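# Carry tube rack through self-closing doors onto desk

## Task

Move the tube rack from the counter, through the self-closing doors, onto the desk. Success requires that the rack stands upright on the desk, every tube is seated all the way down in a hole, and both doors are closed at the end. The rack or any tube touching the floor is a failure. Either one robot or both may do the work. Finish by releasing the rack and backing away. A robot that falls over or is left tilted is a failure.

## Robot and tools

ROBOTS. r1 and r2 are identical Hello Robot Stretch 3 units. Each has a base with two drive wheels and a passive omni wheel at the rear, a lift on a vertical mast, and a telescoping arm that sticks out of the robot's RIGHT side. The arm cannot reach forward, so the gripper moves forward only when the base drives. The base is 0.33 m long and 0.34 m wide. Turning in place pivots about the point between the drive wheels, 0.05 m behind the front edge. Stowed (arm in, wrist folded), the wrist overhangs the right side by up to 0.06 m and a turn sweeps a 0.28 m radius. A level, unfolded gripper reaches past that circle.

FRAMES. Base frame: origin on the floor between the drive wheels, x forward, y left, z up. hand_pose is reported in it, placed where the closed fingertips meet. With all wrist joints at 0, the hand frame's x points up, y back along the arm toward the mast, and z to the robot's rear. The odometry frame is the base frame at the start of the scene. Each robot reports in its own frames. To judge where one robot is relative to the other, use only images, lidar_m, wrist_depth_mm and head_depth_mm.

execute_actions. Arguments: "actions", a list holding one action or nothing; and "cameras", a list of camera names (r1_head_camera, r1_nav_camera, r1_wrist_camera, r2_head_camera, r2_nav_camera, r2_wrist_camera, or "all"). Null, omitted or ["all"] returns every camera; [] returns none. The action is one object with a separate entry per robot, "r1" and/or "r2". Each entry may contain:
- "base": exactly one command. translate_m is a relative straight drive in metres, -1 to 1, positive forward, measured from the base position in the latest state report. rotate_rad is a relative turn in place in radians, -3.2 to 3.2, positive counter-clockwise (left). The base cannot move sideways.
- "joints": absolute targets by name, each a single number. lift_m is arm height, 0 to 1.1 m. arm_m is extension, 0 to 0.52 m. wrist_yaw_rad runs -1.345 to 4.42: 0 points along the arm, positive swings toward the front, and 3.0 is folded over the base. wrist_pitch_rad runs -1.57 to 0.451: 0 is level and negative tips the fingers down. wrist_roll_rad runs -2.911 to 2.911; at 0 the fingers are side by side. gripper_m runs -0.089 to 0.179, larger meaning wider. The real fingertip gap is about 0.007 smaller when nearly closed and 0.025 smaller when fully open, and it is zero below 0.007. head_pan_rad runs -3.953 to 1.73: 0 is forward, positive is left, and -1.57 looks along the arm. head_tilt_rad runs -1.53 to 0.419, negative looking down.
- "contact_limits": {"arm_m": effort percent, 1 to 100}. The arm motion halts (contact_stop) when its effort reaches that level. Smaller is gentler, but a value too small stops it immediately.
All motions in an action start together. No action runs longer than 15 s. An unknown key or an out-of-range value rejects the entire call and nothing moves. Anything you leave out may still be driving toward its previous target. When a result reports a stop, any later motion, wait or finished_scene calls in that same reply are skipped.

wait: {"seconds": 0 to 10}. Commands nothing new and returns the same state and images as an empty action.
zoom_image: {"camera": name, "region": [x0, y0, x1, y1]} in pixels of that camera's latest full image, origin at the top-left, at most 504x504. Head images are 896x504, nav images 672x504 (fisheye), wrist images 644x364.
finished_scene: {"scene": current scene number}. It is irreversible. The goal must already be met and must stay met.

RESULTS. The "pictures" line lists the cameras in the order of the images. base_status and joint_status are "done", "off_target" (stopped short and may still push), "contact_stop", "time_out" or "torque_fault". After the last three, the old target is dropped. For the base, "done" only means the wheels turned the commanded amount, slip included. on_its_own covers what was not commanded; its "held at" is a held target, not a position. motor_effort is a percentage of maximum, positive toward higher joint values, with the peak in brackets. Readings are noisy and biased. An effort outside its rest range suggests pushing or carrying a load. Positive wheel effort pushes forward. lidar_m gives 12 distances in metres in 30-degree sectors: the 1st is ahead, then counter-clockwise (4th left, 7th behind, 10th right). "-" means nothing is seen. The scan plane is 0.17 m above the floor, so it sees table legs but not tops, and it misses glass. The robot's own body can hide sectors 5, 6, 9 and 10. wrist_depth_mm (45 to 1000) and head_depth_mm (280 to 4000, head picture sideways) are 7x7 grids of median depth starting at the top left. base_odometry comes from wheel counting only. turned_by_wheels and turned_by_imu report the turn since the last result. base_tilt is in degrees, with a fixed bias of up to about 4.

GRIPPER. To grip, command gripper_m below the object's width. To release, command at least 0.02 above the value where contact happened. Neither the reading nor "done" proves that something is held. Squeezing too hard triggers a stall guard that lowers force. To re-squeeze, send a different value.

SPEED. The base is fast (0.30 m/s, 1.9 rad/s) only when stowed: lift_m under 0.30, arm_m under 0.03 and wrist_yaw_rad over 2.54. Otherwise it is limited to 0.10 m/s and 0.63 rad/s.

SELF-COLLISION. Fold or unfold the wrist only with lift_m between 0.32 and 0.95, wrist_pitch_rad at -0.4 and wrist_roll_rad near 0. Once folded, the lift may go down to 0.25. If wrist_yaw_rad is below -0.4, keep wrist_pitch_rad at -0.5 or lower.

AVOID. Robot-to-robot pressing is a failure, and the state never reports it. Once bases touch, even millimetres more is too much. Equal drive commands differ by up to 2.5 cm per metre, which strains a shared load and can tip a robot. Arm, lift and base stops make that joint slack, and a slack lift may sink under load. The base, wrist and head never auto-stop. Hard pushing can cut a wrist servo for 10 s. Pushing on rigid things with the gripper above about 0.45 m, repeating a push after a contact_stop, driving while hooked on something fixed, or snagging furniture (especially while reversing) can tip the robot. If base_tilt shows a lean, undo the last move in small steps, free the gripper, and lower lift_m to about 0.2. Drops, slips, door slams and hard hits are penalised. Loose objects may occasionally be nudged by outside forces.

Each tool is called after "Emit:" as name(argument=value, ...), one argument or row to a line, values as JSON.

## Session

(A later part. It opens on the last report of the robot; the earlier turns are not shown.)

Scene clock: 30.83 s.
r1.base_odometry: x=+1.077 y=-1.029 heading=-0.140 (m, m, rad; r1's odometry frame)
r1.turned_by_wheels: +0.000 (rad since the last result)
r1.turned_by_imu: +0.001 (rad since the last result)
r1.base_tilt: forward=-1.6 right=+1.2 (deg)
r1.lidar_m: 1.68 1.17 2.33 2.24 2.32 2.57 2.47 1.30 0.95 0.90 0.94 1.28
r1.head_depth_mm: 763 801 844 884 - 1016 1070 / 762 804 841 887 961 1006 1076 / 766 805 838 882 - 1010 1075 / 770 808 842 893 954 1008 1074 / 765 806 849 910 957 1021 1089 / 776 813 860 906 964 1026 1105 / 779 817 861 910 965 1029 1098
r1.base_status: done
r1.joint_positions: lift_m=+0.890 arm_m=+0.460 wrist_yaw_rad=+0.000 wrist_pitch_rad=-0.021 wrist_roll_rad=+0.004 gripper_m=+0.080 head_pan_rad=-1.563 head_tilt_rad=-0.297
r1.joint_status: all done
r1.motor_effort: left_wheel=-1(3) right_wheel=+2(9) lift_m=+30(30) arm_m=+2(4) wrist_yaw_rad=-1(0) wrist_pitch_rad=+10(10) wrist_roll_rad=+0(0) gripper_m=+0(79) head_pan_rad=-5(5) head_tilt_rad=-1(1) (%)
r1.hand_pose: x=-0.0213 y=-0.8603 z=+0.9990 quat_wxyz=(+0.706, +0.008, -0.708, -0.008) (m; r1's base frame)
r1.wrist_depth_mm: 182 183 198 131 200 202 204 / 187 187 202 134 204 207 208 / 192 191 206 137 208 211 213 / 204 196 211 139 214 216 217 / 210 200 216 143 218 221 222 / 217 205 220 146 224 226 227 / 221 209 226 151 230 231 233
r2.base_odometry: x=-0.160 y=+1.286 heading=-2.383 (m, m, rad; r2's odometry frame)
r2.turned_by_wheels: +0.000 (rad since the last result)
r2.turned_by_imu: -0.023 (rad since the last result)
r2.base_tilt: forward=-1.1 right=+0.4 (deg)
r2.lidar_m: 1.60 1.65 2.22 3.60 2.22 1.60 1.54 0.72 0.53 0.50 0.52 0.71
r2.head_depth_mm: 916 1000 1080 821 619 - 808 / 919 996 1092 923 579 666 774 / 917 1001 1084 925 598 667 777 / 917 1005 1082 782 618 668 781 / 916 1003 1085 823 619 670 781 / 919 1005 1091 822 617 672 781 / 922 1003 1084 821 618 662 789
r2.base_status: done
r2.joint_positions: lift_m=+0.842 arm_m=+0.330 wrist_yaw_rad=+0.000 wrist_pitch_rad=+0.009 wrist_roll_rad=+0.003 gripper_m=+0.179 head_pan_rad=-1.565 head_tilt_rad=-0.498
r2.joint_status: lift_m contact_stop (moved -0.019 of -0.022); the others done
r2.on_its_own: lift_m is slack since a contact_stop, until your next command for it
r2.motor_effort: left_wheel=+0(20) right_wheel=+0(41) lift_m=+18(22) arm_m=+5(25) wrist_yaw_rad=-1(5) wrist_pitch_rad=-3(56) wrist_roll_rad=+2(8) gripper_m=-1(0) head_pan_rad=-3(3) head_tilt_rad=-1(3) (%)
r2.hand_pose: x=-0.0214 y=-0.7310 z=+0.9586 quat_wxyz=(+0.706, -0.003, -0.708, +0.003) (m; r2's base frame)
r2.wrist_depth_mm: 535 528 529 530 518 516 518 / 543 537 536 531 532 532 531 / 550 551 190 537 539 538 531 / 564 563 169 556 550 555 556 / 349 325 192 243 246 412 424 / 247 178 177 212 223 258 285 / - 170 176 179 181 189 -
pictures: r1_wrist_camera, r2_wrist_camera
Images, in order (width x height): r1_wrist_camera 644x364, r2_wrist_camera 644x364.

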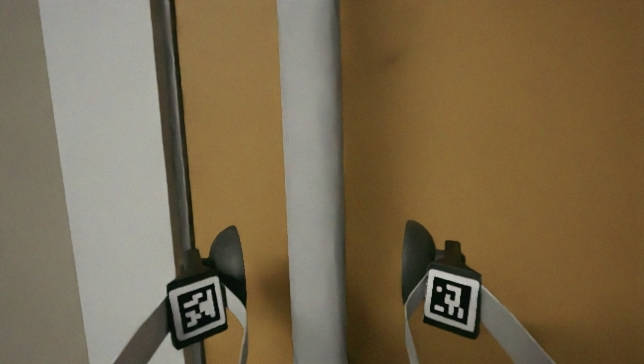

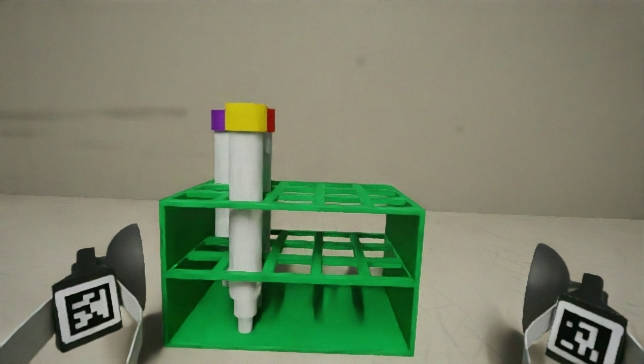

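Wrist touched the counter; raise and pitch down.

Emit:
execute_actions(
  actions=[
    {"r1":{"joints":{"gripper_m":-0.02}},"r2":{"joints":{"lift_m":0.875,"wrist_pitch_rad":-0.15}}},
  ],
  cameras=["r1_wrist_camera"],
)

Emit:
execute_actions(
  actions=[
    {"r1":{"joints":{"arm_m":0.36}},"r2":{"base":{"rotate_rad":0.025}}},
  ],
  cameras=["r1_wrist_camera","r2_wrist_camera"],
)

Scene clock: 32.43 s.
r1.base_odometry: x=+1.077 y=-1.029 heading=-0.140 (m, m, rad; r1's odometry frame)
r1.turned_by_wheels: +0.000 (rad since the last result)
r1.turned_by_imu: +0.001 (rad since the last result)
r1.base_tilt: forward=-1.6 right=+1.2 (deg)
r1.lidar_m: 1.68 1.17 2.33 2.25 2.33 2.57 2.47 1.31 0.94 0.90 0.94 1.28
r1.head_depth_mm: 759 796 840 891 - 1017 1064 / 760 800 845 885 961 1002 1063 / 763 800 840 878 - 1010 1078 / 767 803 843 890 945 1007 1073 / 768 801 846 901 957 1025 1087 / 774 816 858 913 964 1024 1096 / 779 821 862 907 965 1030 1105
r1.base_status: not commanded
r1.joint_positions: lift_m=+0.890 arm_m=+0.460 wrist_yaw_rad=+0.005 wrist_pitch_rad=-0.021 wrist_roll_rad=+0.004 gripper_m=-0.019 head_pan_rad=-1.563 head_tilt_rad=-0.297
r1.joint_status: all done
r1.motor_effort: left_wheel=+1(0) right_wheel=-3(4) lift_m=+31(30) arm_m=+2(3) wrist_yaw_rad=-4(4) wrist_pitch_rad=+10(10) wrist_roll_rad=-1(0) gripper_m=-17(91) head_pan_rad=-5(5) head_tilt_rad=-1(1) (%)
r1.hand_pose: x=-0.0202 y=-0.8604 z=+0.9990 quat_wxyz=(+0.706, +0.009, -0.708, -0.006) (m; r1's base frame)
r1.wrist_depth_mm: 184 183 196 127 199 198 201 / 188 187 200 130 202 204 205 / 201 192 204 133 207 209 209 / 207 196 210 137 211 213 214 / 213 200 213 139 215 218 220 / 217 204 219 141 220 223 225 / 221 210 225 148 228 229 230
r2.base_odometry: x=-0.160 y=+1.286 heading=-2.383 (m, m, rad; r2's odometry frame)
r2.turned_by_wheels: +0.000 (rad since the last result)
r2.turned_by_imu: +0.000 (rad since the last result)
r2.base_tilt: forward=-1.2 right=+0.4 (deg)
r2.lidar_m: 1.60 1.65 2.22 3.60 2.23 1.60 1.53 0.72 0.52 0.50 0.52 0.71
r2.head_depth_mm: 920 999 1086 868 - 677 786 / 919 999 1085 - 595 665 775 / 919 1004 1084 - 578 670 777 / 917 1000 1087 780 620 668 776 / 919 1001 1088 823 619 671 779 / 920 1001 1086 822 618 673 781 / 916 1003 1084 821 619 662 786
r2.base_status: not commanded
r2.joint_positions: lift_m=+0.875 arm_m=+0.330 wrist_yaw_rad=+0.000 wrist_pitch_rad=-0.167 wrist_roll_rad=+0.003 gripper_m=+0.179 head_pan_rad=-1.565 head_tilt_rad=-0.498
r2.joint_status: all done
r2.motor_effort: left_wheel=+0(0) right_wheel=+0(1) lift_m=+24(22) arm_m=+1(4) wrist_yaw_rad=+0(0) wrist_pitch_rad=+7(11) wrist_roll_rad=+1(1) gripper_m=-1(1) head_pan_rad=-4(2) head_tilt_rad=-2(1) (%)
r2.hand_pose: x=-0.0214 y=-0.7236 z=+0.9471 quat_wxyz=(+0.704, +0.059, -0.705, -0.059) (m; r2's base frame)
r2.wrist_depth_mm: 505 498 503 504 502 492 493 / 528 528 518 520 517 515 511 / 553 549 190 546 549 542 535 / 368 351 180 224 339 411 428 / 259 258 191 209 238 281 284 / 207 191 189 200 197 210 222 / - 160 163 164 167 167 -
pictures: r1_wrist_camera
Images, in order (width x height): r1_wrist_camera 644x364.

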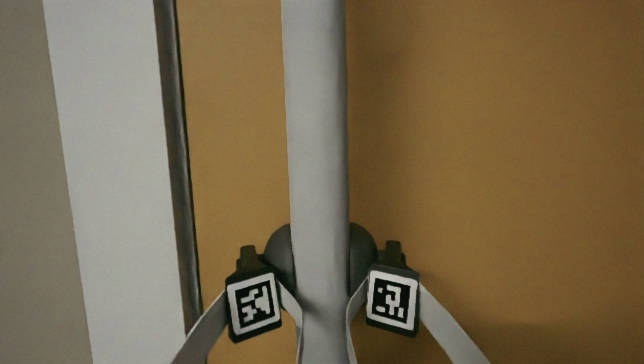

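Scene clock: 34.40 s.
r1.base_odometry: x=+1.077 y=-1.029 heading=-0.141 (m, m, rad; r1's odometry frame)
r1.turned_by_wheels: -0.001 (rad since the last result)
r1.turned_by_imu: -0.001 (rad since the last result)
r1.base_tilt: forward=-1.6 right=+1.3 (deg)
r1.lidar_m: 1.68 1.16 2.34 2.24 2.33 2.58 2.47 1.31 0.87 0.80 0.94 1.28
r1.head_depth_mm: 688 723 764 805 - 923 983 / 682 723 760 797 - 918 965 / 677 706 732 787 - 905 957 / 678 715 758 800 922 985 1049 / 763 804 844 905 957 1025 1090 / 772 816 859 909 966 1028 1089 / 776 814 861 912 967 1032 1101
r1.base_status: not commanded
r1.joint_positions: lift_m=+0.890 arm_m=+0.360 wrist_yaw_rad=-0.024 wrist_pitch_rad=-0.022 wrist_roll_rad=+0.004 gripper_m=-0.019 head_pan_rad=-1.563 head_tilt_rad=-0.297
r1.joint_status: all done
r1.on_its_own: right_wheel is at rest, and its effort (+21) is outside its rest range (-18 to +18); wrist_yaw_rad is at rest, and its effort (+17) is outside its rest range (-12 to +12)
r1.motor_effort: left_wheel=-7(7) right_wheel=+21(21) lift_m=+30(31) arm_m=-5(7) wrist_yaw_rad=+17(17) wrist_pitch_rad=+10(11) wrist_roll_rad=+0(0) gripper_m=-20(20) head_pan_rad=-5(5) head_tilt_rad=-1(1) (%)
r1.hand_pose: x=-0.0275 y=-0.7610 z=+0.9988 quat_wxyz=(+0.706, +0.000, -0.708, -0.016) (m; r1's base frame)
r1.wrist_depth_mm: 283 273 189 128 207 219 230 / 290 280 192 131 212 223 237 / 295 287 196 134 217 230 242 / 301 296 201 138 222 237 249 / 309 306 206 139 228 241 256 / 314 312 207 142 236 246 263 / 319 325 217 147 239 258 269
r2.base_odometry: x=-0.160 y=+1.286 heading=-2.359 (m, m, rad; r2's odometry frame)
r2.turned_by_wheels: +0.025 (rad since the last result)
r2.turned_by_imu: +0.025 (rad since the last result)
r2.base_tilt: forward=-1.1 right=+0.4 (deg)
r2.lidar_m: 1.60 1.66 2.28 3.60 2.09 1.59 1.54 0.70 0.52 0.50 0.52 0.73
r2.head_depth_mm: 910 992 1079 867 - 672 777 / 916 992 1072 - 582 660 766 / 917 1001 1080 - 577 665 772 / 919 1004 1079 779 619 671 780 / 920 1003 1089 821 619 674 785 / 920 1005 1097 822 619 677 791 / 924 1012 1092 820 619 675 798
r2.base_status: done
r2.joint_positions: lift_m=+0.875 arm_m=+0.330 wrist_yaw_rad=+0.000 wrist_pitch_rad=-0.167 wrist_roll_rad=+0.003 gripper_m=+0.179 head_pan_rad=-1.565 head_tilt_rad=-0.498
r2.joint_status: not commanded
r2.motor_effort: left_wheel=-1(6) right_wheel=+2(9) lift_m=+24(24) arm_m=+1(1) wrist_yaw_rad=+0(0) wrist_pitch_rad=+7(7) wrist_roll_rad=+1(1) gripper_m=+0(1) head_pan_rad=-2(3) head_tilt_rad=-1(1) (%)
r2.hand_pose: x=-0.0214 y=-0.7236 z=+0.9471 quat_wxyz=(+0.704, +0.059, -0.705, -0.059) (m; r2's base frame)
r2.wrist_depth_mm: 516 508 509 506 496 488 487 / 548 531 522 525 517 509 503 / 559 555 543 536 538 530 526 / 373 379 182 185 192 414 427 / 258 274 183 194 190 281 285 / 206 199 196 199 193 208 222 / - 160 163 164 166 167 -
pictures: r1_wrist_camera, r2_wrist_camera
Images, in order (width x height): r1_wrist_camera 644x364, r2_wrist_camera 644x364.

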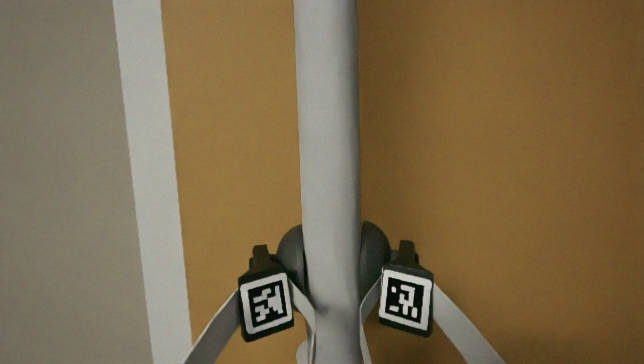

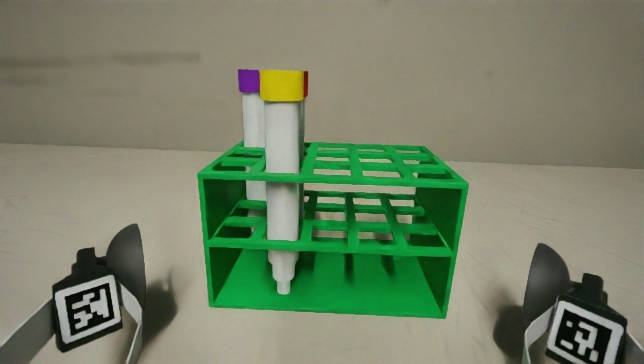

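Emit:
execute_actions(
  actions=[
    {"r1":{"base":{"translate_m":-0.045},"joints":{"arm_m":0.26}},"r2":{"joints":{"arm_m":0.39}}},
  ],
  cameras=["r2_wrist_camera"],
)

Emit:
execute_actions(
  actions=[
    {"r1":{"base":{"translate_m":-0.042},"joints":{"arm_m":0.16}},"r2":{"joints":{"gripper_m":0.06}}},
  ],
  cameras=["r2_wrist_camera","r1_wrist_camera"],
)

Emit:
execute_actions(
  actions=[
    {"r1":{"base":{"translate_m":-0.057},"joints":{"arm_m":0.06}},"r2":{"joints":{"lift_m":0.92}}},
  ],
  cameras=["r2_wrist_camera","r1_wrist_camera","r1_nav_camera"],
)

Scene clock: 36.53 s.
r1.base_odometry: x=+1.033 y=-1.023 heading=-0.141 (m, m, rad; r1's odometry frame)
r1.turned_by_wheels: +0.000 (rad since the last result)
r1.turned_by_imu: +0.001 (rad since the last result)
r1.base_tilt: forward=-1.6 right=+1.2 (deg)
r1.lidar_m: 1.72 1.21 2.34 2.25 2.31 2.52 2.42 1.31 0.80 0.69 0.94 1.28
r1.head_depth_mm: 620 653 690 731 766 - 895 / 606 639 674 715 746 - 871 / 595 618 648 684 716 - 840 / 584 614 644 679 724 773 824 / 760 794 850 898 949 1013 1081 / 776 817 860 911 960 1025 1097 / 779 817 865 916 970 1032 1103
r1.base_status: done
r1.joint_positions: lift_m=+0.890 arm_m=+0.260 wrist_yaw_rad=+0.013 wrist_pitch_rad=-0.023 wrist_roll_rad=+0.004 gripper_m=-0.019 head_pan_rad=-1.563 head_tilt_rad=-0.297
r1.joint_status: all done
r1.motor_effort: left_wheel=+2(12) right_wheel=-5(24) lift_m=+30(30) arm_m=-5(7) wrist_yaw_rad=-10(26) wrist_pitch_rad=+11(11) wrist_roll_rad=+0(0) gripper_m=-17(20) head_pan_rad=-5(5) head_tilt_rad=-1(1) (%)
r1.hand_pose: x=-0.0182 y=-0.6610 z=+0.9984 quat_wxyz=(+0.706, +0.013, -0.708, -0.004) (m; r1's base frame)
r1.wrist_depth_mm: 387 385 190 130 217 235 258 / 392 393 193 133 221 241 264 / 400 404 195 135 227 246 272 / 412 415 200 138 234 254 278 / 422 425 203 141 240 260 287 / 433 433 204 143 251 267 294 / 445 444 218 150 251 275 305
r2.base_odometry: x=-0.160 y=+1.286 heading=-2.359 (m, m, rad; r2's odometry frame)
r2.turned_by_wheels: +0.000 (rad since the last result)
r2.turned_by_imu: +0.000 (rad since the last result)
r2.base_tilt: forward=-1.1 right=+0.4 (deg)
r2.lidar_m: 1.59 1.66 2.28 3.60 1.95 1.59 1.54 0.70 0.52 0.50 0.53 0.73
r2.head_depth_mm: 910 992 1073 870 - - 776 / 912 991 1074 - 594 661 765 / 913 996 1082 - 613 667 770 / 919 999 1084 774 617 670 777 / 923 1004 1086 822 618 673 784 / 922 1009 1094 822 617 679 791 / 927 1013 1097 819 617 676 800
r2.base_status: not commanded
r2.joint_positions: lift_m=+0.875 arm_m=+0.390 wrist_yaw_rad=+0.000 wrist_pitch_rad=-0.167 wrist_roll_rad=+0.003 gripper_m=+0.179 head_pan_rad=-1.565 head_tilt_rad=-0.498
r2.joint_status: all done
r2.motor_effort: left_wheel=-1(1) right_wheel=+2(2) lift_m=+24(24) arm_m=+3(3) wrist_yaw_rad=+0(0) wrist_pitch_rad=+8(7) wrist_roll_rad=+1(1) gripper_m=+1(0) head_pan_rad=-3(2) head_tilt_rad=+0(2) (%)
r2.hand_pose: x=-0.0214 y=-0.7834 z=+0.9470 quat_wxyz=(+0.704, +0.059, -0.705, -0.059) (m; r2's base frame)
r2.wrist_depth_mm: 455 455 449 445 438 434 427 / 481 470 462 464 459 458 444 / 510 496 104 480 477 469 473 / 370 375 127 151 155 416 423 / 257 124 111 161 119 122 284 / 206 123 135 145 160 125 222 / - 138 125 149 150 129 -
pictures: r2_wrist_camera
Images, in order (width x height): r2_wrist_camera 644x364.

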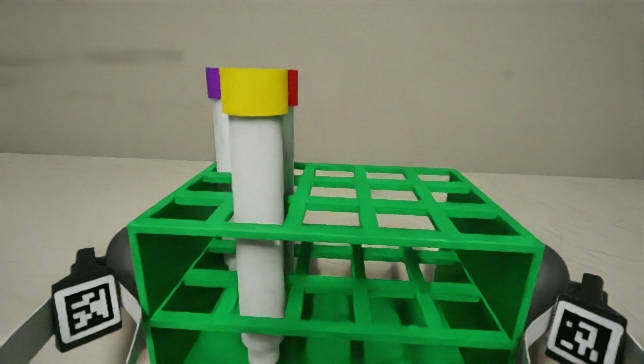

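Scene clock: 38.50 s.
r1.base_odometry: x=+0.991 y=-1.017 heading=-0.140 (m, m, rad; r1's odometry frame)
r1.turned_by_wheels: +0.000 (rad since the last result)
r1.turned_by_imu: +0.001 (rad since the last result)
r1.base_tilt: forward=-1.6 right=+1.2 (deg)
r1.lidar_m: 1.77 1.24 2.33 2.24 2.32 2.48 2.38 1.30 0.72 0.59 0.94 1.28
r1.head_depth_mm: 548 580 613 649 693 - - / 528 557 587 622 661 - - / 510 532 557 587 614 - - / 493 517 544 574 606 642 687 / 488 518 831 879 945 1008 1099 / 768 808 857 908 965 1023 1101 / 774 817 863 913 973 1037 1106
r1.base_status: done
r1.joint_positions: lift_m=+0.890 arm_m=+0.160 wrist_yaw_rad=+0.012 wrist_pitch_rad=-0.025 wrist_roll_rad=+0.004 gripper_m=-0.019 head_pan_rad=-1.563 head_tilt_rad=-0.297
r1.joint_status: all done
r1.motor_effort: left_wheel=+1(10) right_wheel=-4(31) lift_m=+30(30) arm_m=-4(5) wrist_yaw_rad=-9(40) wrist_pitch_rad=+12(12) wrist_roll_rad=+0(0) gripper_m=-17(22) head_pan_rad=-5(5) head_tilt_rad=-1(1) (%)
r1.hand_pose: x=-0.0183 y=-0.5609 z=+0.9981 quat_wxyz=(+0.706, +0.013, -0.708, -0.005) (m; r1's base frame)
r1.wrist_depth_mm: 484 174 187 132 233 266 309 / 497 179 191 135 239 273 321 / 506 183 194 138 244 282 330 / 523 186 198 141 252 289 339 / 523 520 200 143 259 298 353 / 545 537 200 145 272 303 364 / 549 560 215 153 267 319 379
r2.base_odometry: x=-0.160 y=+1.286 heading=-2.359 (m, m, rad; r2's odometry frame)
r2.turned_by_wheels: +0.000 (rad since the last result)
r2.turned_by_imu: +0.000 (rad since the last result)
r2.base_tilt: forward=-1.1 right=+0.4 (deg)
r2.lidar_m: 1.60 1.66 2.28 3.60 1.72 1.59 1.53 0.70 0.52 0.50 0.52 0.73
r2.head_depth_mm: 910 990 1076 869 - - 775 / 912 997 1075 - 595 660 768 / 918 999 1081 - 616 665 772 / 918 1001 1083 779 619 671 779 / 922 1000 1086 821 618 674 786 / 928 1006 1091 819 618 679 789 / 927 1012 1094 820 617 676 800
r2.base_status: not commanded
r2.joint_positions: lift_m=+0.875 arm_m=+0.390 wrist_yaw_rad=+0.000 wrist_pitch_rad=-0.167 wrist_roll_rad=+0.003 gripper_m=+0.062 head_pan_rad=-1.565 head_tilt_rad=-0.498
r2.joint_status: all done
r2.motor_effort: left_wheel=-2(1) right_wheel=+2(2) lift_m=+23(24) arm_m=+3(3) wrist_yaw_rad=+0(0) wrist_pitch_rad=+7(8) wrist_roll_rad=+1(1) gripper_m=-3(100) head_pan_rad=-2(3) head_tilt_rad=-1(0) (%)
r2.hand_pose: x=-0.0214 y=-0.7834 z=+0.9469 quat_wxyz=(+0.704, +0.059, -0.705, -0.059) (m; r2's base frame)
r2.wrist_depth_mm: 460 451 448 437 438 430 434 / 476 477 461 460 460 450 449 / 502 501 174 476 481 476 465 / 370 378 145 152 173 415 427 / 256 251 145 169 174 154 283 / 197 158 137 145 153 135 212 / - 154 152 159 161 149 172
pictures: r1_wrist_camera, r2_wrist_camera
Images, in order (width x height): r1_wrist_camera 644x364, r2_wrist_camera 644x364.

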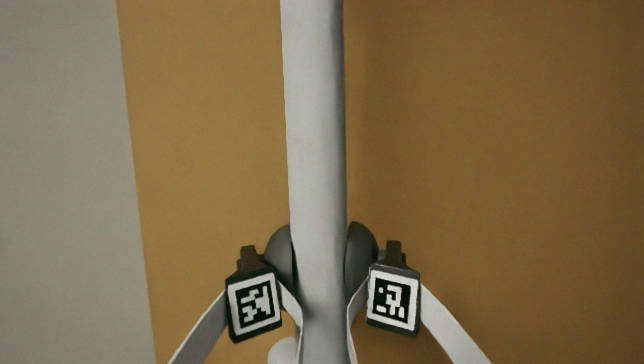

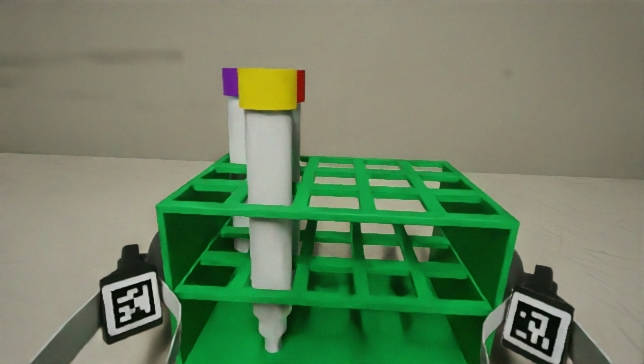

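Scene clock: 40.47 s.
r1.base_odometry: x=+0.935 y=-1.009 heading=-0.141 (m, m, rad; r1's odometry frame)
r1.turned_by_wheels: +0.000 (rad since the last result)
r1.turned_by_imu: +0.000 (rad since the last result)
r1.base_tilt: forward=-1.6 right=+1.2 (deg)
r1.lidar_m: 1.82 1.29 2.34 2.24 2.32 2.43 2.32 1.31 0.64 0.48 0.93 1.28
r1.head_depth_mm: 477 504 536 571 610 657 696 / 452 475 502 534 567 609 668 / 426 442 397 419 446 465 - / 406 423 445 472 498 526 558 / 386 406 429 454 487 523 1064 / 774 808 851 899 963 1018 1097 / 777 818 864 912 971 1032 1101
r1.base_status: done
r1.joint_positions: lift_m=+0.890 arm_m=+0.061 wrist_yaw_rad=+0.028 wrist_pitch_rad=-0.026 wrist_roll_rad=+0.004 gripper_m=-0.019 head_pan_rad=-1.563 head_tilt_rad=-0.297
r1.joint_status: all done
r1.on_its_own: wrist_yaw_rad is held at +0.042, not at your +0.000, by its stall guard, which is not easing now
r1.motor_effort: left_wheel=-2(6) right_wheel=+8(25) lift_m=+30(30) arm_m=-6(7) wrist_yaw_rad=+11(37) wrist_pitch_rad=+13(12) wrist_roll_rad=+0(0) gripper_m=-18(22) head_pan_rad=-5(5) head_tilt_rad=-1(0) (%)
r1.hand_pose: x=-0.0144 y=-0.4609 z=+0.9978 quat_wxyz=(+0.706, +0.019, -0.708, +0.000) (m; r1's base frame)
r1.wrist_depth_mm: 583 166 186 136 253 307 400 / 605 172 188 139 258 316 413 / 605 175 192 142 264 324 421 / 626 179 195 145 269 333 442 / 648 184 198 146 281 345 464 / 653 655 195 149 308 357 484 / 671 670 207 154 289 382 505
r2.base_odometry: x=-0.160 y=+1.286 heading=-2.359 (m, m, rad; r2's odometry frame)
r2.turned_by_wheels: +0.000 (rad since the last result)
r2.turned_by_imu: +0.000 (rad since the last result)
r2.base_tilt: forward=-1.1 right=+0.4 (deg)
r2.lidar_m: 1.60 1.66 2.27 3.60 1.66 1.59 1.54 0.70 0.52 0.50 0.52 0.73
r2.head_depth_mm: 909 992 1069 - 579 669 759 / 913 991 1079 738 594 661 767 / 915 995 1065 705 615 665 772 / 916 1002 1066 779 617 669 780 / 920 1002 1087 823 618 675 784 / 924 1003 1091 820 618 678 792 / 927 1010 1098 822 618 675 801
r2.base_status: not commanded
r2.joint_positions: lift_m=+0.920 arm_m=+0.390 wrist_yaw_rad=+0.000 wrist_pitch_rad=-0.178 wrist_roll_rad=+0.003 gripper_m=+0.071 head_pan_rad=-1.565 head_tilt_rad=-0.498
r2.joint_status: all done
r2.on_its_own: gripper_m is held at +0.070, not at your +0.060, by its stall guard, which is still easing
r2.motor_effort: left_wheel=-1(1) right_wheel=+2(2) lift_m=+25(22) arm_m=+3(3) wrist_yaw_rad=+0(0) wrist_pitch_rad=+12(12) wrist_roll_rad=+2(1) gripper_m=-27(30) head_pan_rad=-2(3) head_tilt_rad=-1(3) (%)
r2.hand_pose: x=-0.0214 y=-0.7827 z=+0.9893 quat_wxyz=(+0.704, +0.063, -0.705, -0.063) (m; r2's base frame)
r2.wrist_depth_mm: 459 452 448 442 442 433 431 / 484 474 462 462 460 452 444 / 504 504 177 483 478 476 467 / 490 521 144 155 191 490 494 / 342 335 145 173 177 153 375 / 262 189 143 144 151 135 283 / 221 207 153 160 163 149 232
pictures: r1_nav_camera (sideways: a quarter turn counterclockwise sets it upright), r1_wrist_camera, r2_wrist_camera
Images, in order (width x height): r1_nav_camera 672x504, r1_wrist_camera 644x364, r2_wrist_camera 644x364.

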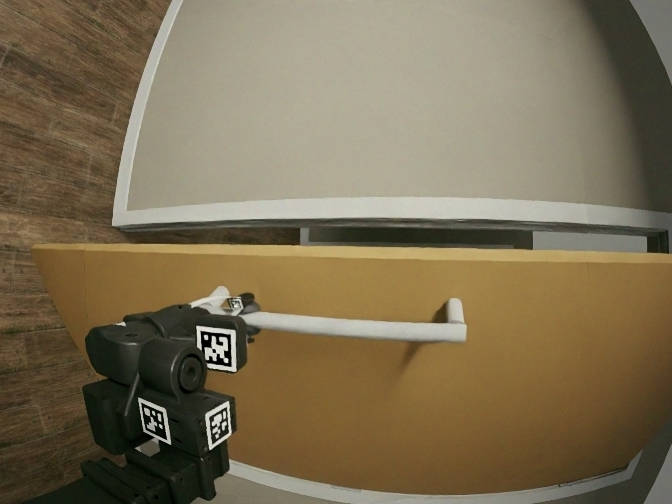

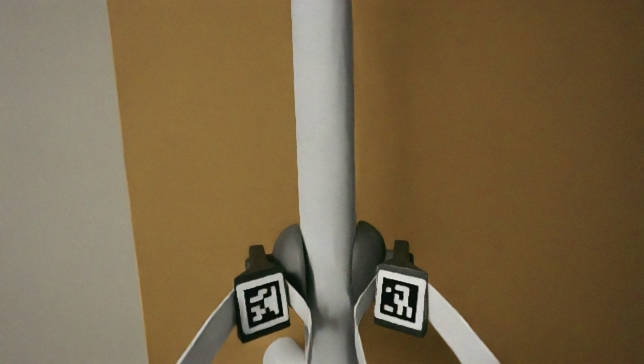

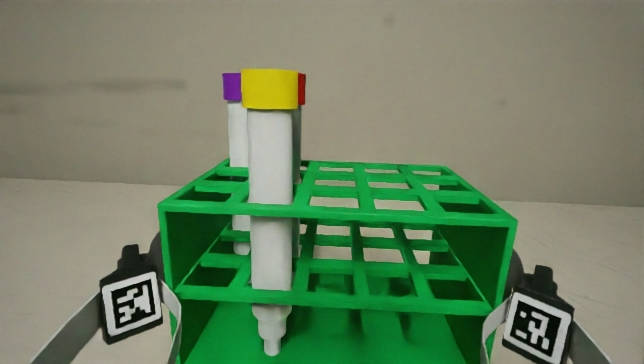

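Emit:
execute_actions(
  actions=[
    {"r1":{"base":{"translate_m":-0.1},"joints":{"arm_m":0.01,"wrist_yaw_rad":0.22}},"r2":{"joints":{"arm_m":0.2,"gripper_m":0.08}}},
  ],
  cameras=["r1_wrist_camera"],
)

Emit:
execute_actions(
  actions=[
    {"r1":{"base":{"translate_m":-0.09},"joints":{"wrist_yaw_rad":0.5}},"r2":{"joints":{"arm_m":0.0}}},
  ],
  cameras=["r1_wrist_camera","r2_wrist_camera"],
)

Scene clock: 46.30 s.
r1.base_odometry: x=+0.836 y=-0.995 heading=-0.141 (m, m, rad; r1's odometry frame)
r1.turned_by_wheels: +0.000 (rad since the last result)
r1.turned_by_imu: +0.001 (rad since the last result)
r1.base_tilt: forward=-1.5 right=+1.2 (deg)
r1.lidar_m: 1.92 1.39 2.33 2.24 2.31 2.32 2.23 1.31 0.95 0.91 0.94 1.28
r1.head_depth_mm: 764 801 842 889 944 1002 1072 / 766 806 848 893 949 1009 1076 / 771 808 852 896 957 1015 1062 / 772 812 854 906 962 1013 1089 / 773 814 858 908 964 1024 1095 / 778 815 849 896 977 1028 1096 / 777 813 859 908 960 1020 1101
r1.base_status: done
r1.joint_positions: lift_m=+0.890 arm_m=+0.010 wrist_yaw_rad=+0.219 wrist_pitch_rad=-0.022 wrist_roll_rad=+0.004 gripper_m=-0.020 head_pan_rad=-1.563 head_tilt_rad=-0.297
r1.joint_status: all done
r1.motor_effort: left_wheel=-1(13) right_wheel=+1(30) lift_m=+30(30) arm_m=-4(7) wrist_yaw_rad=+0(58) wrist_pitch_rad=+11(12) wrist_roll_rad=-1(0) gripper_m=-9(23) head_pan_rad=-5(5) head_tilt_rad=-1(1) (%)
r1.hand_pose: x=+0.0341 y=-0.4049 z=+0.9987 quat_wxyz=(+0.702, +0.085, -0.703, +0.069) (m; r1's base frame)
r1.wrist_depth_mm: 766 712 689 658 619 594 566 / 794 745 694 675 635 611 578 / 810 766 723 680 652 623 590 / 822 767 740 698 675 639 609 / 833 803 744 716 674 648 618 / 867 821 786 - 691 668 626 / 912 852 805 753 717 681 645
r2.base_odometry: x=-0.160 y=+1.286 heading=-2.359 (m, m, rad; r2's odometry frame)
r2.turned_by_wheels: +0.000 (rad since the last result)
r2.turned_by_imu: -0.001 (rad since the last result)
r2.base_tilt: forward=-1.2 right=+0.4 (deg)
r2.lidar_m: 1.60 1.66 2.28 3.60 1.54 1.59 1.54 0.70 0.52 0.50 0.53 0.73
r2.head_depth_mm: 913 991 1070 923 - 668 759 / 911 997 1080 923 - 669 766 / 915 998 1078 846 - 666 774 / 916 1001 1085 637 605 671 780 / 921 1006 1091 819 617 675 785 / 923 1008 1090 820 619 679 790 / 927 1009 1095 822 618 674 799
r2.base_status: not commanded
r2.joint_positions: lift_m=+0.920 arm_m=+0.200 wrist_yaw_rad=+0.000 wrist_pitch_rad=-0.178 wrist_roll_rad=+0.003 gripper_m=+0.093 head_pan_rad=-1.565 head_tilt_rad=-0.498
r2.joint_status: gripper_m off_target (ended at +0.093, target +0.080); the others done
r2.on_its_own: gripper_m is held at +0.092, not at your +0.080, by its stall guard, which is not easing now
r2.motor_effort: left_wheel=-2(2) right_wheel=+2(2) lift_m=+24(25) arm_m=-3(3) wrist_yaw_rad=+0(0) wrist_pitch_rad=+12(12) wrist_roll_rad=+1(1) gripper_m=-20(43) head_pan_rad=-2(2) head_tilt_rad=-1(1) (%)
r2.hand_pose: x=-0.0214 y=-0.5931 z=+0.9891 quat_wxyz=(+0.704, +0.063, -0.705, -0.063) (m; r2's base frame)
r2.wrist_depth_mm: 644 640 623 614 606 603 599 / 681 659 644 653 638 626 631 / 704 694 177 673 672 656 648 / 483 497 143 155 191 547 565 / 342 326 146 174 178 153 375 / 264 189 143 145 150 135 284 / 221 208 153 160 163 149 233
pictures: r1_wrist_camera
Images, in order (width x height): r1_wrist_camera 644x364.

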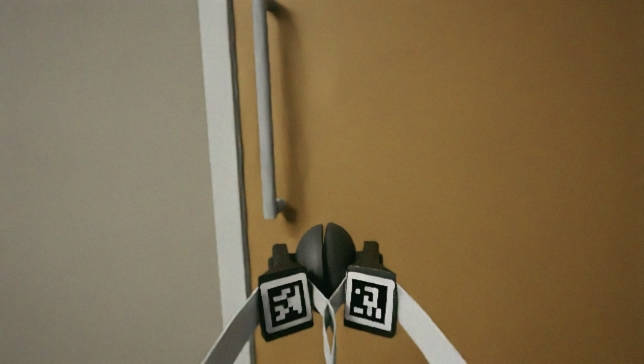

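Scene clock: 49.00 s.
r1.base_odometry: x=+0.747 y=-0.983 heading=-0.141 (m, m, rad; r1's odometry frame)
r1.turned_by_wheels: +0.000 (rad since the last result)
r1.turned_by_imu: +0.000 (rad since the last result)
r1.base_tilt: forward=-1.6 right=+1.2 (deg)
r1.lidar_m: 2.01 1.47 2.33 2.24 2.32 2.22 2.14 1.31 0.95 0.91 0.95 1.28
r1.head_depth_mm: 763 801 841 891 942 1009 1073 / 769 807 846 897 954 1015 1079 / 772 808 855 894 953 1015 1076 / 774 810 856 904 960 1023 1075 / 778 813 860 908 970 1026 1108 / 780 819 868 909 969 1025 1116 / 784 819 853 904 972 1033 1106
r1.base_status: done
r1.joint_positions: lift_m=+0.890 arm_m=+0.010 wrist_yaw_rad=+0.498 wrist_pitch_rad=-0.022 wrist_roll_rad=+0.004 gripper_m=-0.020 head_pan_rad=-1.563 head_tilt_rad=-0.297
r1.joint_status: all done
r1.motor_effort: left_wheel=-1(4) right_wheel=+1(4) lift_m=+30(29) arm_m=-4(4) wrist_yaw_rad=+1(2) wrist_pitch_rad=+11(11) wrist_roll_rad=+0(0) gripper_m=-9(9) head_pan_rad=-5(5) head_tilt_rad=-1(1) (%)
r1.hand_pose: x=+0.1007 y=-0.3799 z=+0.9987 quat_wxyz=(+0.686, +0.182, -0.684, +0.166) (m; r1's base frame)
r1.wrist_depth_mm: - 995 824 746 646 578 524 / - - 870 759 658 590 534 / - - 900 764 671 595 540 / - - 911 779 693 614 556 / - - 930 792 709 624 571 / - - 995 - 709 647 574 / - - - 863 760 652 581
r2.base_odometry: x=-0.160 y=+1.286 heading=-2.359 (m, m, rad; r2's odometry frame)
r2.turned_by_wheels: +0.000 (rad since the last result)
r2.turned_by_imu: +0.000 (rad since the last result)
r2.base_tilt: forward=-1.2 right=+0.4 (deg)
r2.lidar_m: 1.60 1.66 2.28 3.60 1.62 1.59 1.54 0.70 0.52 0.50 0.53 0.73
r2.head_depth_mm: 912 995 1070 822 594 637 - / 912 995 1079 822 489 662 - / 916 996 1083 824 474 - - / 917 1003 1083 820 433 660 798 / 923 1005 1087 824 620 677 786 / 923 1009 1092 822 618 681 792 / 929 1011 1100 823 617 676 801
r2.base_status: not commanded
r2.joint_positions: lift_m=+0.920 arm_m=+0.000 wrist_yaw_rad=+0.000 wrist_pitch_rad=-0.179 wrist_roll_rad=+0.003 gripper_m=+0.093 head_pan_rad=-1.565 head_tilt_rad=-0.498
r2.joint_status: all done
r2.on_its_own: gripper_m is held at +0.092, not at your +0.080, by its stall guard, which is not easing now
r2.motor_effort: left_wheel=-1(2) right_wheel=+2(2) lift_m=+25(24) arm_m=-4(4) wrist_yaw_rad=+1(0) wrist_pitch_rad=+12(12) wrist_roll_rad=+1(1) gripper_m=-20(19) head_pan_rad=-3(3) head_tilt_rad=+0(1) (%)
r2.hand_pose: x=-0.0214 y=-0.3931 z=+0.9891 quat_wxyz=(+0.704, +0.063, -0.705, -0.063) (m; r2's base frame)
r2.wrist_depth_mm: 821 828 811 798 793 785 767 / 879 840 841 831 823 822 806 / 859 873 178 830 874 834 836 / 492 497 144 155 192 549 562 / 343 328 145 173 177 153 379 / 294 211 143 145 151 135 285 / 342 342 153 161 163 149 276
pictures: r1_wrist_camera, r2_wrist_camera
Images, in order (width x height): r1_wrist_camera 644x364, r2_wrist_camera 644x364.

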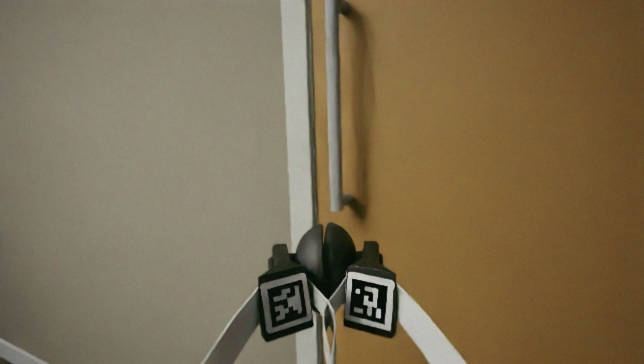

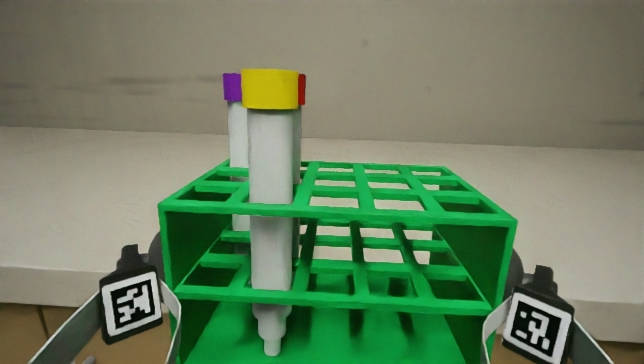

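Emit:
execute_actions(
  actions=[
    {"r1":{"base":{"translate_m":0.247},"joints":{"arm_m":0.42,"wrist_yaw_rad":0.35,"gripper_m":0.1}},"r2":{"base":{"translate_m":-0.45},"joints":{"wrist_yaw_rad":1.1}}},
  ],
  cameras=["r1_wrist_camera"],
)

Scene clock: 54.83 s.
r1.base_odometry: x=+0.991 y=-1.017 heading=-0.141 (m, m, rad; r1's odometry frame)
r1.turned_by_wheels: +0.000 (rad since the last result)
r1.turned_by_imu: +0.002 (rad since the last result)
r1.base_tilt: forward=-1.6 right=+1.2 (deg)
r1.lidar_m: 1.12 1.84 2.34 2.24 2.32 2.48 2.38 1.31 0.95 0.91 0.94 1.28
r1.head_depth_mm: 763 799 838 886 - 1010 1070 / 762 801 845 885 - 1004 1077 / 767 809 849 893 - 1017 1080 / 772 808 845 895 963 1015 1087 / 770 811 848 896 957 1014 1085 / 769 809 857 909 966 1028 1097 / 778 817 863 914 965 1033 1099
r1.base_status: done
r1.joint_positions: lift_m=+0.890 arm_m=+0.420 wrist_yaw_rad=+0.350 wrist_pitch_rad=-0.021 wrist_roll_rad=+0.004 gripper_m=+0.100 head_pan_rad=-1.563 head_tilt_rad=-0.297
r1.joint_status: all done
r1.motor_effort: left_wheel=-1(3) right_wheel=+1(8) lift_m=+30(30) arm_m=+2(2) wrist_yaw_rad=-1(2) wrist_pitch_rad=+11(11) wrist_roll_rad=+0(0) gripper_m=+1(83) head_pan_rad=-4(6) head_tilt_rad=-1(1) (%)
r1.hand_pose: x=+0.0663 y=-0.8048 z=+0.9990 quat_wxyz=(+0.696, +0.131, -0.696, +0.115) (m; r1's base frame)
r1.wrist_depth_mm: 338 307 270 246 238 220 204 / 348 316 274 190 242 224 209 / 357 324 282 194 246 228 212 / 372 334 289 199 252 233 216 / 384 345 295 282 261 237 221 / 401 365 299 289 267 238 224 / 410 374 306 297 269 251 229
r2.base_odometry: x=+0.159 y=+1.603 heading=-2.359 (m, m, rad; r2's odometry frame)
r2.turned_by_wheels: +0.000 (rad since the last result)
r2.turned_by_imu: -0.004 (rad since the last result)
r2.base_tilt: forward=-1.1 right=+0.4 (deg)
r2.lidar_m: 2.05 2.12 2.92 1.23 1.53 1.13 1.09 1.12 0.51 0.50 0.52 0.72
r2.head_depth_mm: 911 993 1072 821 593 629 - / 912 997 1075 821 594 640 - / 913 997 1078 819 594 656 - / 922 998 1086 821 594 661 751 / 918 1007 1088 816 614 646 - / 921 1007 1093 821 619 644 - / 926 1010 1093 820 618 378 788
r2.base_status: done
r2.joint_positions: lift_m=+0.920 arm_m=+0.000 wrist_yaw_rad=+1.098 wrist_pitch_rad=-0.179 wrist_roll_rad=+0.003 gripper_m=+0.093 head_pan_rad=-1.565 head_tilt_rad=-0.498
r2.joint_status: all done
r2.on_its_own: gripper_m is held at +0.092, not at your +0.080, by its stall guard, which is not easing now
r2.motor_effort: left_wheel=-1(7) right_wheel=+3(3) lift_m=+24(25) arm_m=-3(3) wrist_yaw_rad=+2(2) wrist_pitch_rad=+13(12) wrist_roll_rad=+1(1) gripper_m=-20(20) head_pan_rad=-2(3) head_tilt_rad=-2(1) (%)
r2.hand_pose: x=+0.1992 y=-0.2582 z=+0.9891 quat_wxyz=(+0.633, +0.422, -0.568, +0.313) (m; r2's base frame)
r2.wrist_depth_mm: - - - - - 974 778 / - - - - - - 792 / - - 177 834 - 952 815 / - - 144 155 191 551 563 / - - 145 173 177 153 378 / - - 143 146 151 135 286 / - - 153 160 163 148 250
pictures: r1_wrist_camera
Images, in order (width x height): r1_wrist_camera 644x364.

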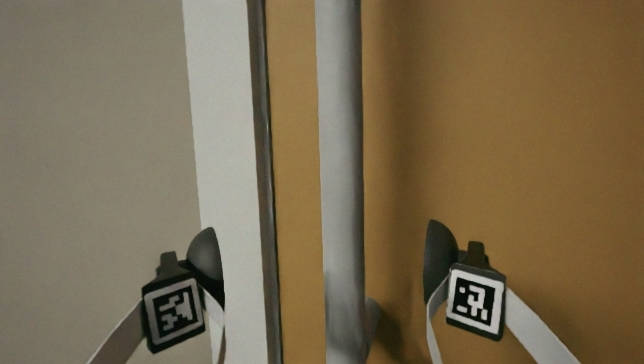

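Emit:
execute_actions(
  actions=[
    {"r1":{"base":{"translate_m":0.01},"joints":{"arm_m":0.5,"gripper_m":0.07}},"r2":{"base":{"translate_m":-0.15},"joints":{"wrist_yaw_rad":2.2,"lift_m":0.85}}},
  ],
  cameras=["r1_wrist_camera"],
)

Emit:
execute_actions(
  actions=[
    {"r1":{"joints":{"gripper_m":-0.04}},"r2":{"base":{"translate_m":-0.1},"joints":{"head_pan_rad":0,"head_tilt_rad":-1.3}}},
  ],
  cameras=["r1_wrist_camera","r2_nav_camera"],
)

Emit:
execute_actions(
  actions=[
    {"r1":{"base":{"translate_m":-0.018},"joints":{"arm_m":0.35}},"r2":{"base":{"translate_m":-0.15}}},
  ],
  cameras=["r1_wrist_camera"],
)

Emit:
execute_actions(
  actions=[
    {"r1":{"base":{"translate_m":-0.035},"joints":{"arm_m":0.25}},"r2":{"base":{"translate_m":-0.15}}},
  ],
  cameras=["r1_wrist_camera"],
)

Scene clock: 57.87 s.
r1.base_odometry: x=+1.001 y=-1.019 heading=-0.141 (m, m, rad; r1's odometry frame)
r1.turned_by_wheels: +0.000 (rad since the last result)
r1.turned_by_imu: +0.000 (rad since the last result)
r1.base_tilt: forward=-1.6 right=+1.2 (deg)
r1.lidar_m: 1.10 1.82 2.34 2.24 2.32 2.49 2.39 1.31 0.95 0.91 0.94 1.28
r1.head_depth_mm: 758 801 844 890 - 1013 1077 / 766 803 846 883 966 1008 1077 / 770 808 849 883 970 1012 1087 / 775 810 843 881 961 1017 1084 / 775 809 848 900 952 1016 1084 / 773 810 856 910 963 1032 1095 / 779 819 861 913 970 1028 1101
r1.base_status: done
r1.joint_positions: lift_m=+0.890 arm_m=+0.499 wrist_yaw_rad=+0.346 wrist_pitch_rad=-0.025 wrist_roll_rad=+0.004 gripper_m=+0.070 head_pan_rad=-1.563 head_tilt_rad=-0.297
r1.joint_status: all done
r1.motor_effort: left_wheel=-6(6) right_wheel=+16(16) lift_m=+30(31) arm_m=+8(9) wrist_yaw_rad=+3(3) wrist_pitch_rad=+12(12) wrist_roll_rad=+0(1) gripper_m=+0(80) head_pan_rad=-5(4) head_tilt_rad=-1(1) (%)
r1.hand_pose: x=+0.0652 y=-0.8844 z=+0.9981 quat_wxyz=(+0.697, +0.131, -0.696, +0.113) (m; r1's base frame)
r1.wrist_depth_mm: 230 195 189 108 163 151 141 / 238 199 193 109 166 154 144 / 245 206 200 112 170 158 147 / 252 212 203 114 174 161 150 / 262 219 206 117 178 164 153 / 271 226 - 120 189 167 156 / 280 257 219 124 187 169 159
r2.base_odometry: x=+0.266 y=+1.709 heading=-2.359 (m, m, rad; r2's odometry frame)
r2.turned_by_wheels: +0.000 (rad since the last result)
r2.turned_by_imu: -0.001 (rad since the last result)
r2.base_tilt: forward=-1.1 right=+0.4 (deg)
r2.lidar_m: 2.20 2.28 3.13 1.21 1.32 0.97 0.93 0.97 0.51 0.50 0.52 0.71
r2.head_depth_mm: 910 997 1070 821 594 644 730 / 911 996 1078 823 595 651 735 / 915 995 1077 820 596 654 724 / 919 1000 1082 825 593 657 734 / 921 1003 1086 824 595 662 769 / 921 1004 1093 819 615 664 775 / 920 1007 1093 823 617 659 783
r2.base_status: done
r2.joint_positions: lift_m=+0.850 arm_m=+0.000 wrist_yaw_rad=+2.198 wrist_pitch_rad=-0.179 wrist_roll_rad=+0.003 gripper_m=+0.093 head_pan_rad=-1.565 head_tilt_rad=-0.498
r2.joint_status: all done
r2.on_its_own: gripper_m is held at +0.092, not at your +0.080, by its stall guard, which is not easing now
r2.motor_effort: left_wheel=-1(6) right_wheel=+2(3) lift_m=+14(22) arm_m=-3(3) wrist_yaw_rad=+1(2) wrist_pitch_rad=+12(12) wrist_roll_rad=+1(1) gripper_m=-21(19) head_pan_rad=-3(3) head_tilt_rad=-1(2) (%)
r2.hand_pose: x=+0.1794 y=+0.0002 z=+0.9198 quat_wxyz=(+0.376, +0.657, -0.264, +0.598) (m; r2's base frame)
r2.wrist_depth_mm: - - - - - - - / - - - - - - - / - - 176 - - - - / - - 144 156 192 - - / - - 145 173 178 153 - / - - 143 146 151 135 - / - - 152 161 163 149 -
pictures: r1_wrist_camera
Images, in order (width x height): r1_wrist_camera 644x364.

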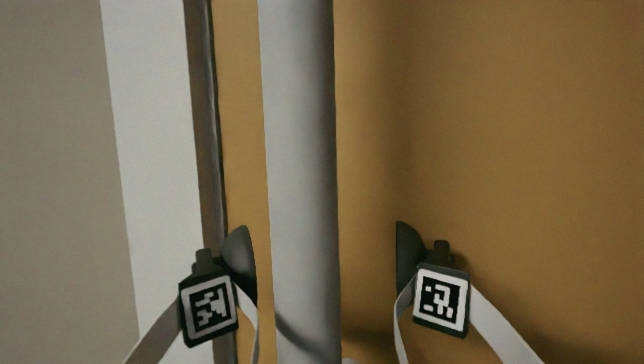

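Scene clock: 60.40 s.
r1.base_odometry: x=+1.001 y=-1.019 heading=-0.141 (m, m, rad; r1's odometry frame)
r1.turned_by_wheels: +0.000 (rad since the last result)
r1.turned_by_imu: -0.003 (rad since the last result)
r1.base_tilt: forward=-1.6 right=+1.2 (deg)
r1.lidar_m: 1.11 1.82 2.34 2.24 2.32 2.49 2.39 1.32 0.95 0.91 0.94 1.27
r1.head_depth_mm: 763 798 842 887 - 1017 1074 / 765 806 842 876 962 1009 1075 / 767 806 849 886 974 1013 1083 / 769 809 847 879 965 1016 1085 / 773 805 849 896 957 1013 1086 / 769 808 859 906 960 1022 1097 / 775 818 863 913 969 1028 1103
r1.base_status: not commanded
r1.joint_positions: lift_m=+0.890 arm_m=+0.500 wrist_yaw_rad=+0.389 wrist_pitch_rad=-0.025 wrist_roll_rad=+0.004 gripper_m=-0.036 head_pan_rad=-1.563 head_tilt_rad=-0.298
r1.joint_status: gripper_m off_target (ended at -0.036, target -0.040)
r1.on_its_own: wrist_yaw_rad is held at +0.389, not at your +0.350, by its stall guard, which is not easing now
r1.motor_effort: left_wheel=-3(9) right_wheel=+9(25) lift_m=+29(30) arm_m=+4(8) wrist_yaw_rad=-1(20) wrist_pitch_rad=+12(13) wrist_roll_rad=+0(0) gripper_m=-22(99) head_pan_rad=-5(5) head_tilt_rad=-1(1) (%)
r1.hand_pose: x=+0.0756 y=-0.8810 z=+0.9981 quat_wxyz=(+0.694, +0.146, -0.693, +0.128) (m; r1's base frame)
r1.wrist_depth_mm: 243 203 193 107 164 151 140 / 251 210 198 109 168 154 142 / 261 215 202 112 172 157 145 / 269 240 207 115 175 160 148 / 280 248 212 117 178 163 151 / 290 257 217 119 178 168 154 / 302 265 224 123 191 170 157
r2.base_odometry: x=+0.337 y=+1.780 heading=-2.359 (m, m, rad; r2's odometry frame)
r2.turned_by_wheels: +0.000 (rad since the last result)
r2.turned_by_imu: -0.001 (rad since the last result)
r2.base_tilt: forward=-1.2 right=+0.4 (deg)
r2.lidar_m: 2.30 2.39 3.23 1.21 1.18 0.87 0.84 0.87 0.51 0.49 0.51 0.71
r2.head_depth_mm: 1590 1487 1394 1312 - 1152 1109 / 1613 1504 1404 1311 - 1172 1110 / 1625 1512 360 1280 1251 - 1100 / 1630 1504 354 360 1245 - 1097 / 1623 1506 343 365 1245 - 1106 / 1641 1514 1404 1331 1248 1191 1113 / 1649 1518 1413 1339 1254 1185 -
r2.base_status: done
r2.joint_positions: lift_m=+0.850 arm_m=+0.000 wrist_yaw_rad=+2.198 wrist_pitch_rad=-0.179 wrist_roll_rad=+0.003 gripper_m=+0.093 head_pan_rad=-0.007 head_tilt_rad=-1.284
r2.joint_status: all done
r2.on_its_own: gripper_m is held at +0.092, not at your +0.080, by its stall guard, which is not easing now
r2.motor_effort: left_wheel=-1(6) right_wheel=+2(3) lift_m=+13(14) arm_m=-3(3) wrist_yaw_rad=+1(1) wrist_pitch_rad=+12(12) wrist_roll_rad=+1(1) gripper_m=-19(20) head_pan_rad=+3(49) head_tilt_rad=-6(36) (%)
r2.hand_pose: x=+0.1794 y=+0.0002 z=+0.9198 quat_wxyz=(+0.376, +0.657, -0.264, +0.598) (m; r2's base frame)
r2.wrist_depth_mm: - - - - - - - / - - - - - - - / - - 177 - - - - / - - 144 156 192 - - / - - 145 174 177 153 - / - - 143 145 151 135 - / - - 153 161 162 149 -
pictures: r1_wrist_camera, r2_nav_camera (sideways: a quarter turn counterclockwise sets it upright)
Images, in order (width x height): r1_wrist_camera 644x364, r2_nav_camera 672x504.

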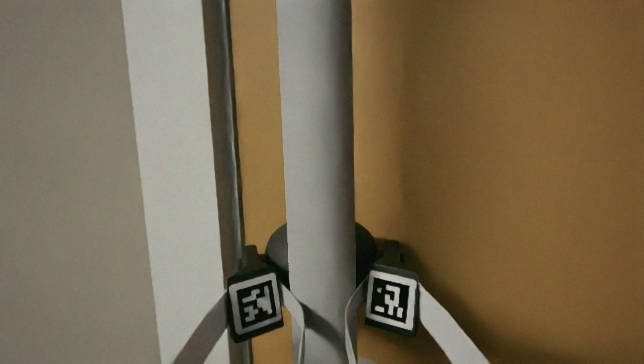

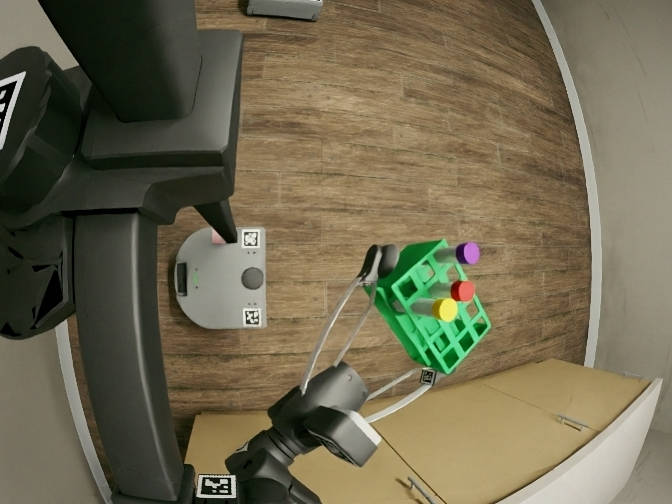

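Scene clock: 63.80 s.
r1.base_odometry: x=+0.983 y=-1.016 heading=-0.141 (m, m, rad; r1's odometry frame)
r1.turned_by_wheels: +0.000 (rad since the last result)
r1.turned_by_imu: +0.002 (rad since the last result)
r1.base_tilt: forward=-1.5 right=+1.2 (deg)
r1.lidar_m: 1.16 1.84 2.34 2.24 2.31 2.47 2.38 1.31 0.86 0.77 0.94 1.28
r1.head_depth_mm: 675 712 751 793 - 910 969 / 667 701 737 783 - 892 944 / 655 689 729 769 - 886 925 / 649 679 708 742 769 855 908 / 640 671 710 752 810 981 1055 / 764 803 851 905 963 1027 1096 / 778 815 865 914 969 1032 1104
r1.base_status: done
r1.joint_positions: lift_m=+0.890 arm_m=+0.350 wrist_yaw_rad=+0.349 wrist_pitch_rad=-0.024 wrist_roll_rad=+0.004 gripper_m=-0.033 head_pan_rad=-1.563 head_tilt_rad=-0.298
r1.joint_status: all done
r1.on_its_own: gripper_m is held at -0.034, not at your -0.040, by its stall guard, which is not easing now
r1.motor_effort: left_wheel=-1(14) right_wheel=+3(43) lift_m=+30(30) arm_m=-4(10) wrist_yaw_rad=+0(26) wrist_pitch_rad=+11(13) wrist_roll_rad=+0(0) gripper_m=-19(22) head_pan_rad=-5(5) head_tilt_rad=-1(1) (%)
r1.hand_pose: x=+0.0659 y=-0.7356 z=+0.9982 quat_wxyz=(+0.697, +0.132, -0.696, +0.114) (m; r1's base frame)
r1.wrist_depth_mm: 430 395 187 110 174 168 164 / 442 401 191 113 179 173 167 / 455 417 195 116 182 177 170 / 473 422 200 119 187 180 174 / 492 439 205 121 190 184 179 / 506 448 419 123 193 188 182 / 527 469 217 131 202 194 186
r2.base_odometry: x=+0.443 y=+1.886 heading=-2.359 (m, m, rad; r2's odometry frame)
r2.turned_by_wheels: +0.000 (rad since the last result)
r2.turned_by_imu: -0.002 (rad since the last result)
r2.base_tilt: forward=-1.1 right=+0.4 (deg)
r2.lidar_m: 2.45 2.54 1.36 1.25 0.97 0.71 0.69 0.71 0.97 0.49 0.51 0.71
r2.head_depth_mm: 1591 1485 1400 1309 - 1148 1101 / 1619 1499 1398 1314 - 1169 1112 / 1609 1505 360 1277 1241 - 1090 / 1624 1514 354 360 1249 - 1096 / 1634 1508 343 365 1250 - 1107 / 1634 1520 1405 1326 1246 1186 1108 / 1639 1531 1420 1332 1257 1185 -
r2.base_status: done
r2.joint_positions: lift_m=+0.850 arm_m=+0.000 wrist_yaw_rad=+2.198 wrist_pitch_rad=-0.179 wrist_roll_rad=+0.003 gripper_m=+0.093 head_pan_rad=-0.007 head_tilt_rad=-1.284
r2.joint_status: not commanded
r2.on_its_own: gripper_m is held at +0.092, not at your +0.080, by its stall guard, which is not easing now
r2.motor_effort: left_wheel=-1(5) right_wheel=+2(4) lift_m=+14(13) arm_m=-2(3) wrist_yaw_rad=+1(1) wrist_pitch_rad=+12(12) wrist_roll_rad=+1(1) gripper_m=-19(20) head_pan_rad=+3(3) head_tilt_rad=-6(6) (%)
r2.hand_pose: x=+0.1794 y=+0.0002 z=+0.9198 quat_wxyz=(+0.376, +0.657, -0.264, +0.598) (m; r2's base frame)
r2.wrist_depth_mm: - - - - - - - / - - - - - - - / - - 177 - - - - / - - 144 155 192 - - / - - 145 173 178 152 - / - - 143 145 151 135 - / - - 152 160 163 148 -
pictures: r1_wrist_camera
Images, in order (width x height): r1_wrist_camera 644x364.

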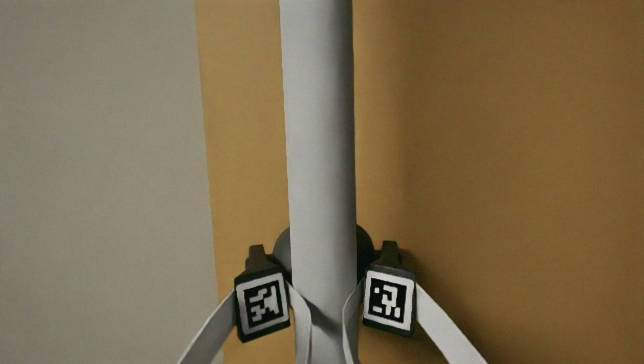

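Scene clock: 66.67 s.
r1.base_odometry: x=+0.949 y=-1.011 heading=-0.141 (m, m, rad; r1's odometry frame)
r1.turned_by_wheels: +0.000 (rad since the last result)
r1.turned_by_imu: +0.001 (rad since the last result)
r1.base_tilt: forward=-1.6 right=+1.2 (deg)
r1.lidar_m: 1.33 1.88 2.34 2.24 2.32 2.44 2.34 1.31 0.79 0.66 0.93 1.24
r1.head_depth_mm: 615 644 684 724 762 - 889 / 595 627 661 698 732 - 862 / 579 610 642 679 713 - 826 / 565 591 616 651 623 742 791 / 550 575 605 639 672 719 774 / 546 786 840 897 960 1020 1096 / 773 818 860 913 964 1029 1105
r1.base_status: done
r1.joint_positions: lift_m=+0.890 arm_m=+0.250 wrist_yaw_rad=+0.349 wrist_pitch_rad=-0.025 wrist_roll_rad=+0.004 gripper_m=-0.033 head_pan_rad=-1.563 head_tilt_rad=-0.298
r1.joint_status: all done
r1.on_its_own: gripper_m is held at -0.034, not at your -0.040, by its stall guard, which is not easing now
r1.motor_effort: left_wheel=+0(11) right_wheel=+1(37) lift_m=+30(30) arm_m=-4(7) wrist_yaw_rad=+0(34) wrist_pitch_rad=+12(12) wrist_roll_rad=+0(0) gripper_m=-19(23) head_pan_rad=-5(5) head_tilt_rad=-1(1) (%)
r1.hand_pose: x=+0.0659 y=-0.6356 z=+0.9980 quat_wxyz=(+0.697, +0.132, -0.696, +0.114) (m; r1's base frame)
r1.wrist_depth_mm: 566 514 179 110 180 181 180 / 591 523 184 113 185 184 184 / 610 537 188 116 188 188 188 / 619 560 193 119 193 193 193 / 646 580 197 121 197 197 198 / 663 606 202 123 202 202 202 / 693 612 209 131 209 206 207
r2.base_odometry: x=+0.549 y=+1.991 heading=-2.359 (m, m, rad; r2's odometry frame)
r2.turned_by_wheels: +0.000 (rad since the last result)
r2.turned_by_imu: -0.001 (rad since the last result)
r2.base_tilt: forward=-1.1 right=+0.3 (deg)
r2.lidar_m: 2.60 2.69 1.32 1.20 0.77 0.56 0.53 0.55 0.76 0.50 0.51 0.71
r2.head_depth_mm: 1589 1484 1391 1309 - 1148 1107 / 1617 1496 1403 1311 - 1171 1114 / 1618 1495 360 1281 1241 - 1095 / 1626 1509 354 360 1250 - 1100 / 1622 1509 343 365 1250 - 1108 / 1626 1518 1413 1328 1252 1192 1111 / 1638 1516 1426 1333 1256 1182 -
r2.base_status: done
r2.joint_positions: lift_m=+0.850 arm_m=+0.000 wrist_yaw_rad=+2.198 wrist_pitch_rad=-0.179 wrist_roll_rad=+0.003 gripper_m=+0.093 head_pan_rad=-0.007 head_tilt_rad=-1.284
r2.joint_status: not commanded
r2.on_its_own: gripper_m is held at +0.092, not at your +0.080, by its stall guard, which is not easing now
r2.motor_effort: left_wheel=-1(6) right_wheel=+2(5) lift_m=+14(13) arm_m=-3(3) wrist_yaw_rad=+2(2) wrist_pitch_rad=+12(12) wrist_roll_rad=+1(1) gripper_m=-19(19) head_pan_rad=+3(3) head_tilt_rad=-6(8) (%)
r2.hand_pose: x=+0.1794 y=+0.0002 z=+0.9198 quat_wxyz=(+0.376, +0.657, -0.264, +0.598) (m; r2's base frame)
r2.wrist_depth_mm: - - - - - - - / - - - - - - - / - - 177 - - - - / - - 144 155 192 - - / - - 145 173 177 154 - / - - 143 145 150 135 - / - - 152 160 163 148 -
pictures: r1_wrist_camera
Images, in order (width x height): r1_wrist_camera 644x364.

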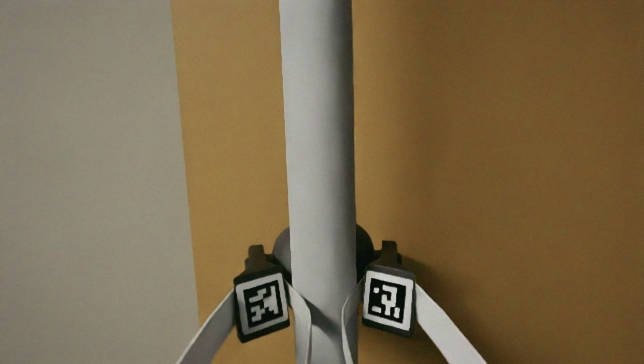

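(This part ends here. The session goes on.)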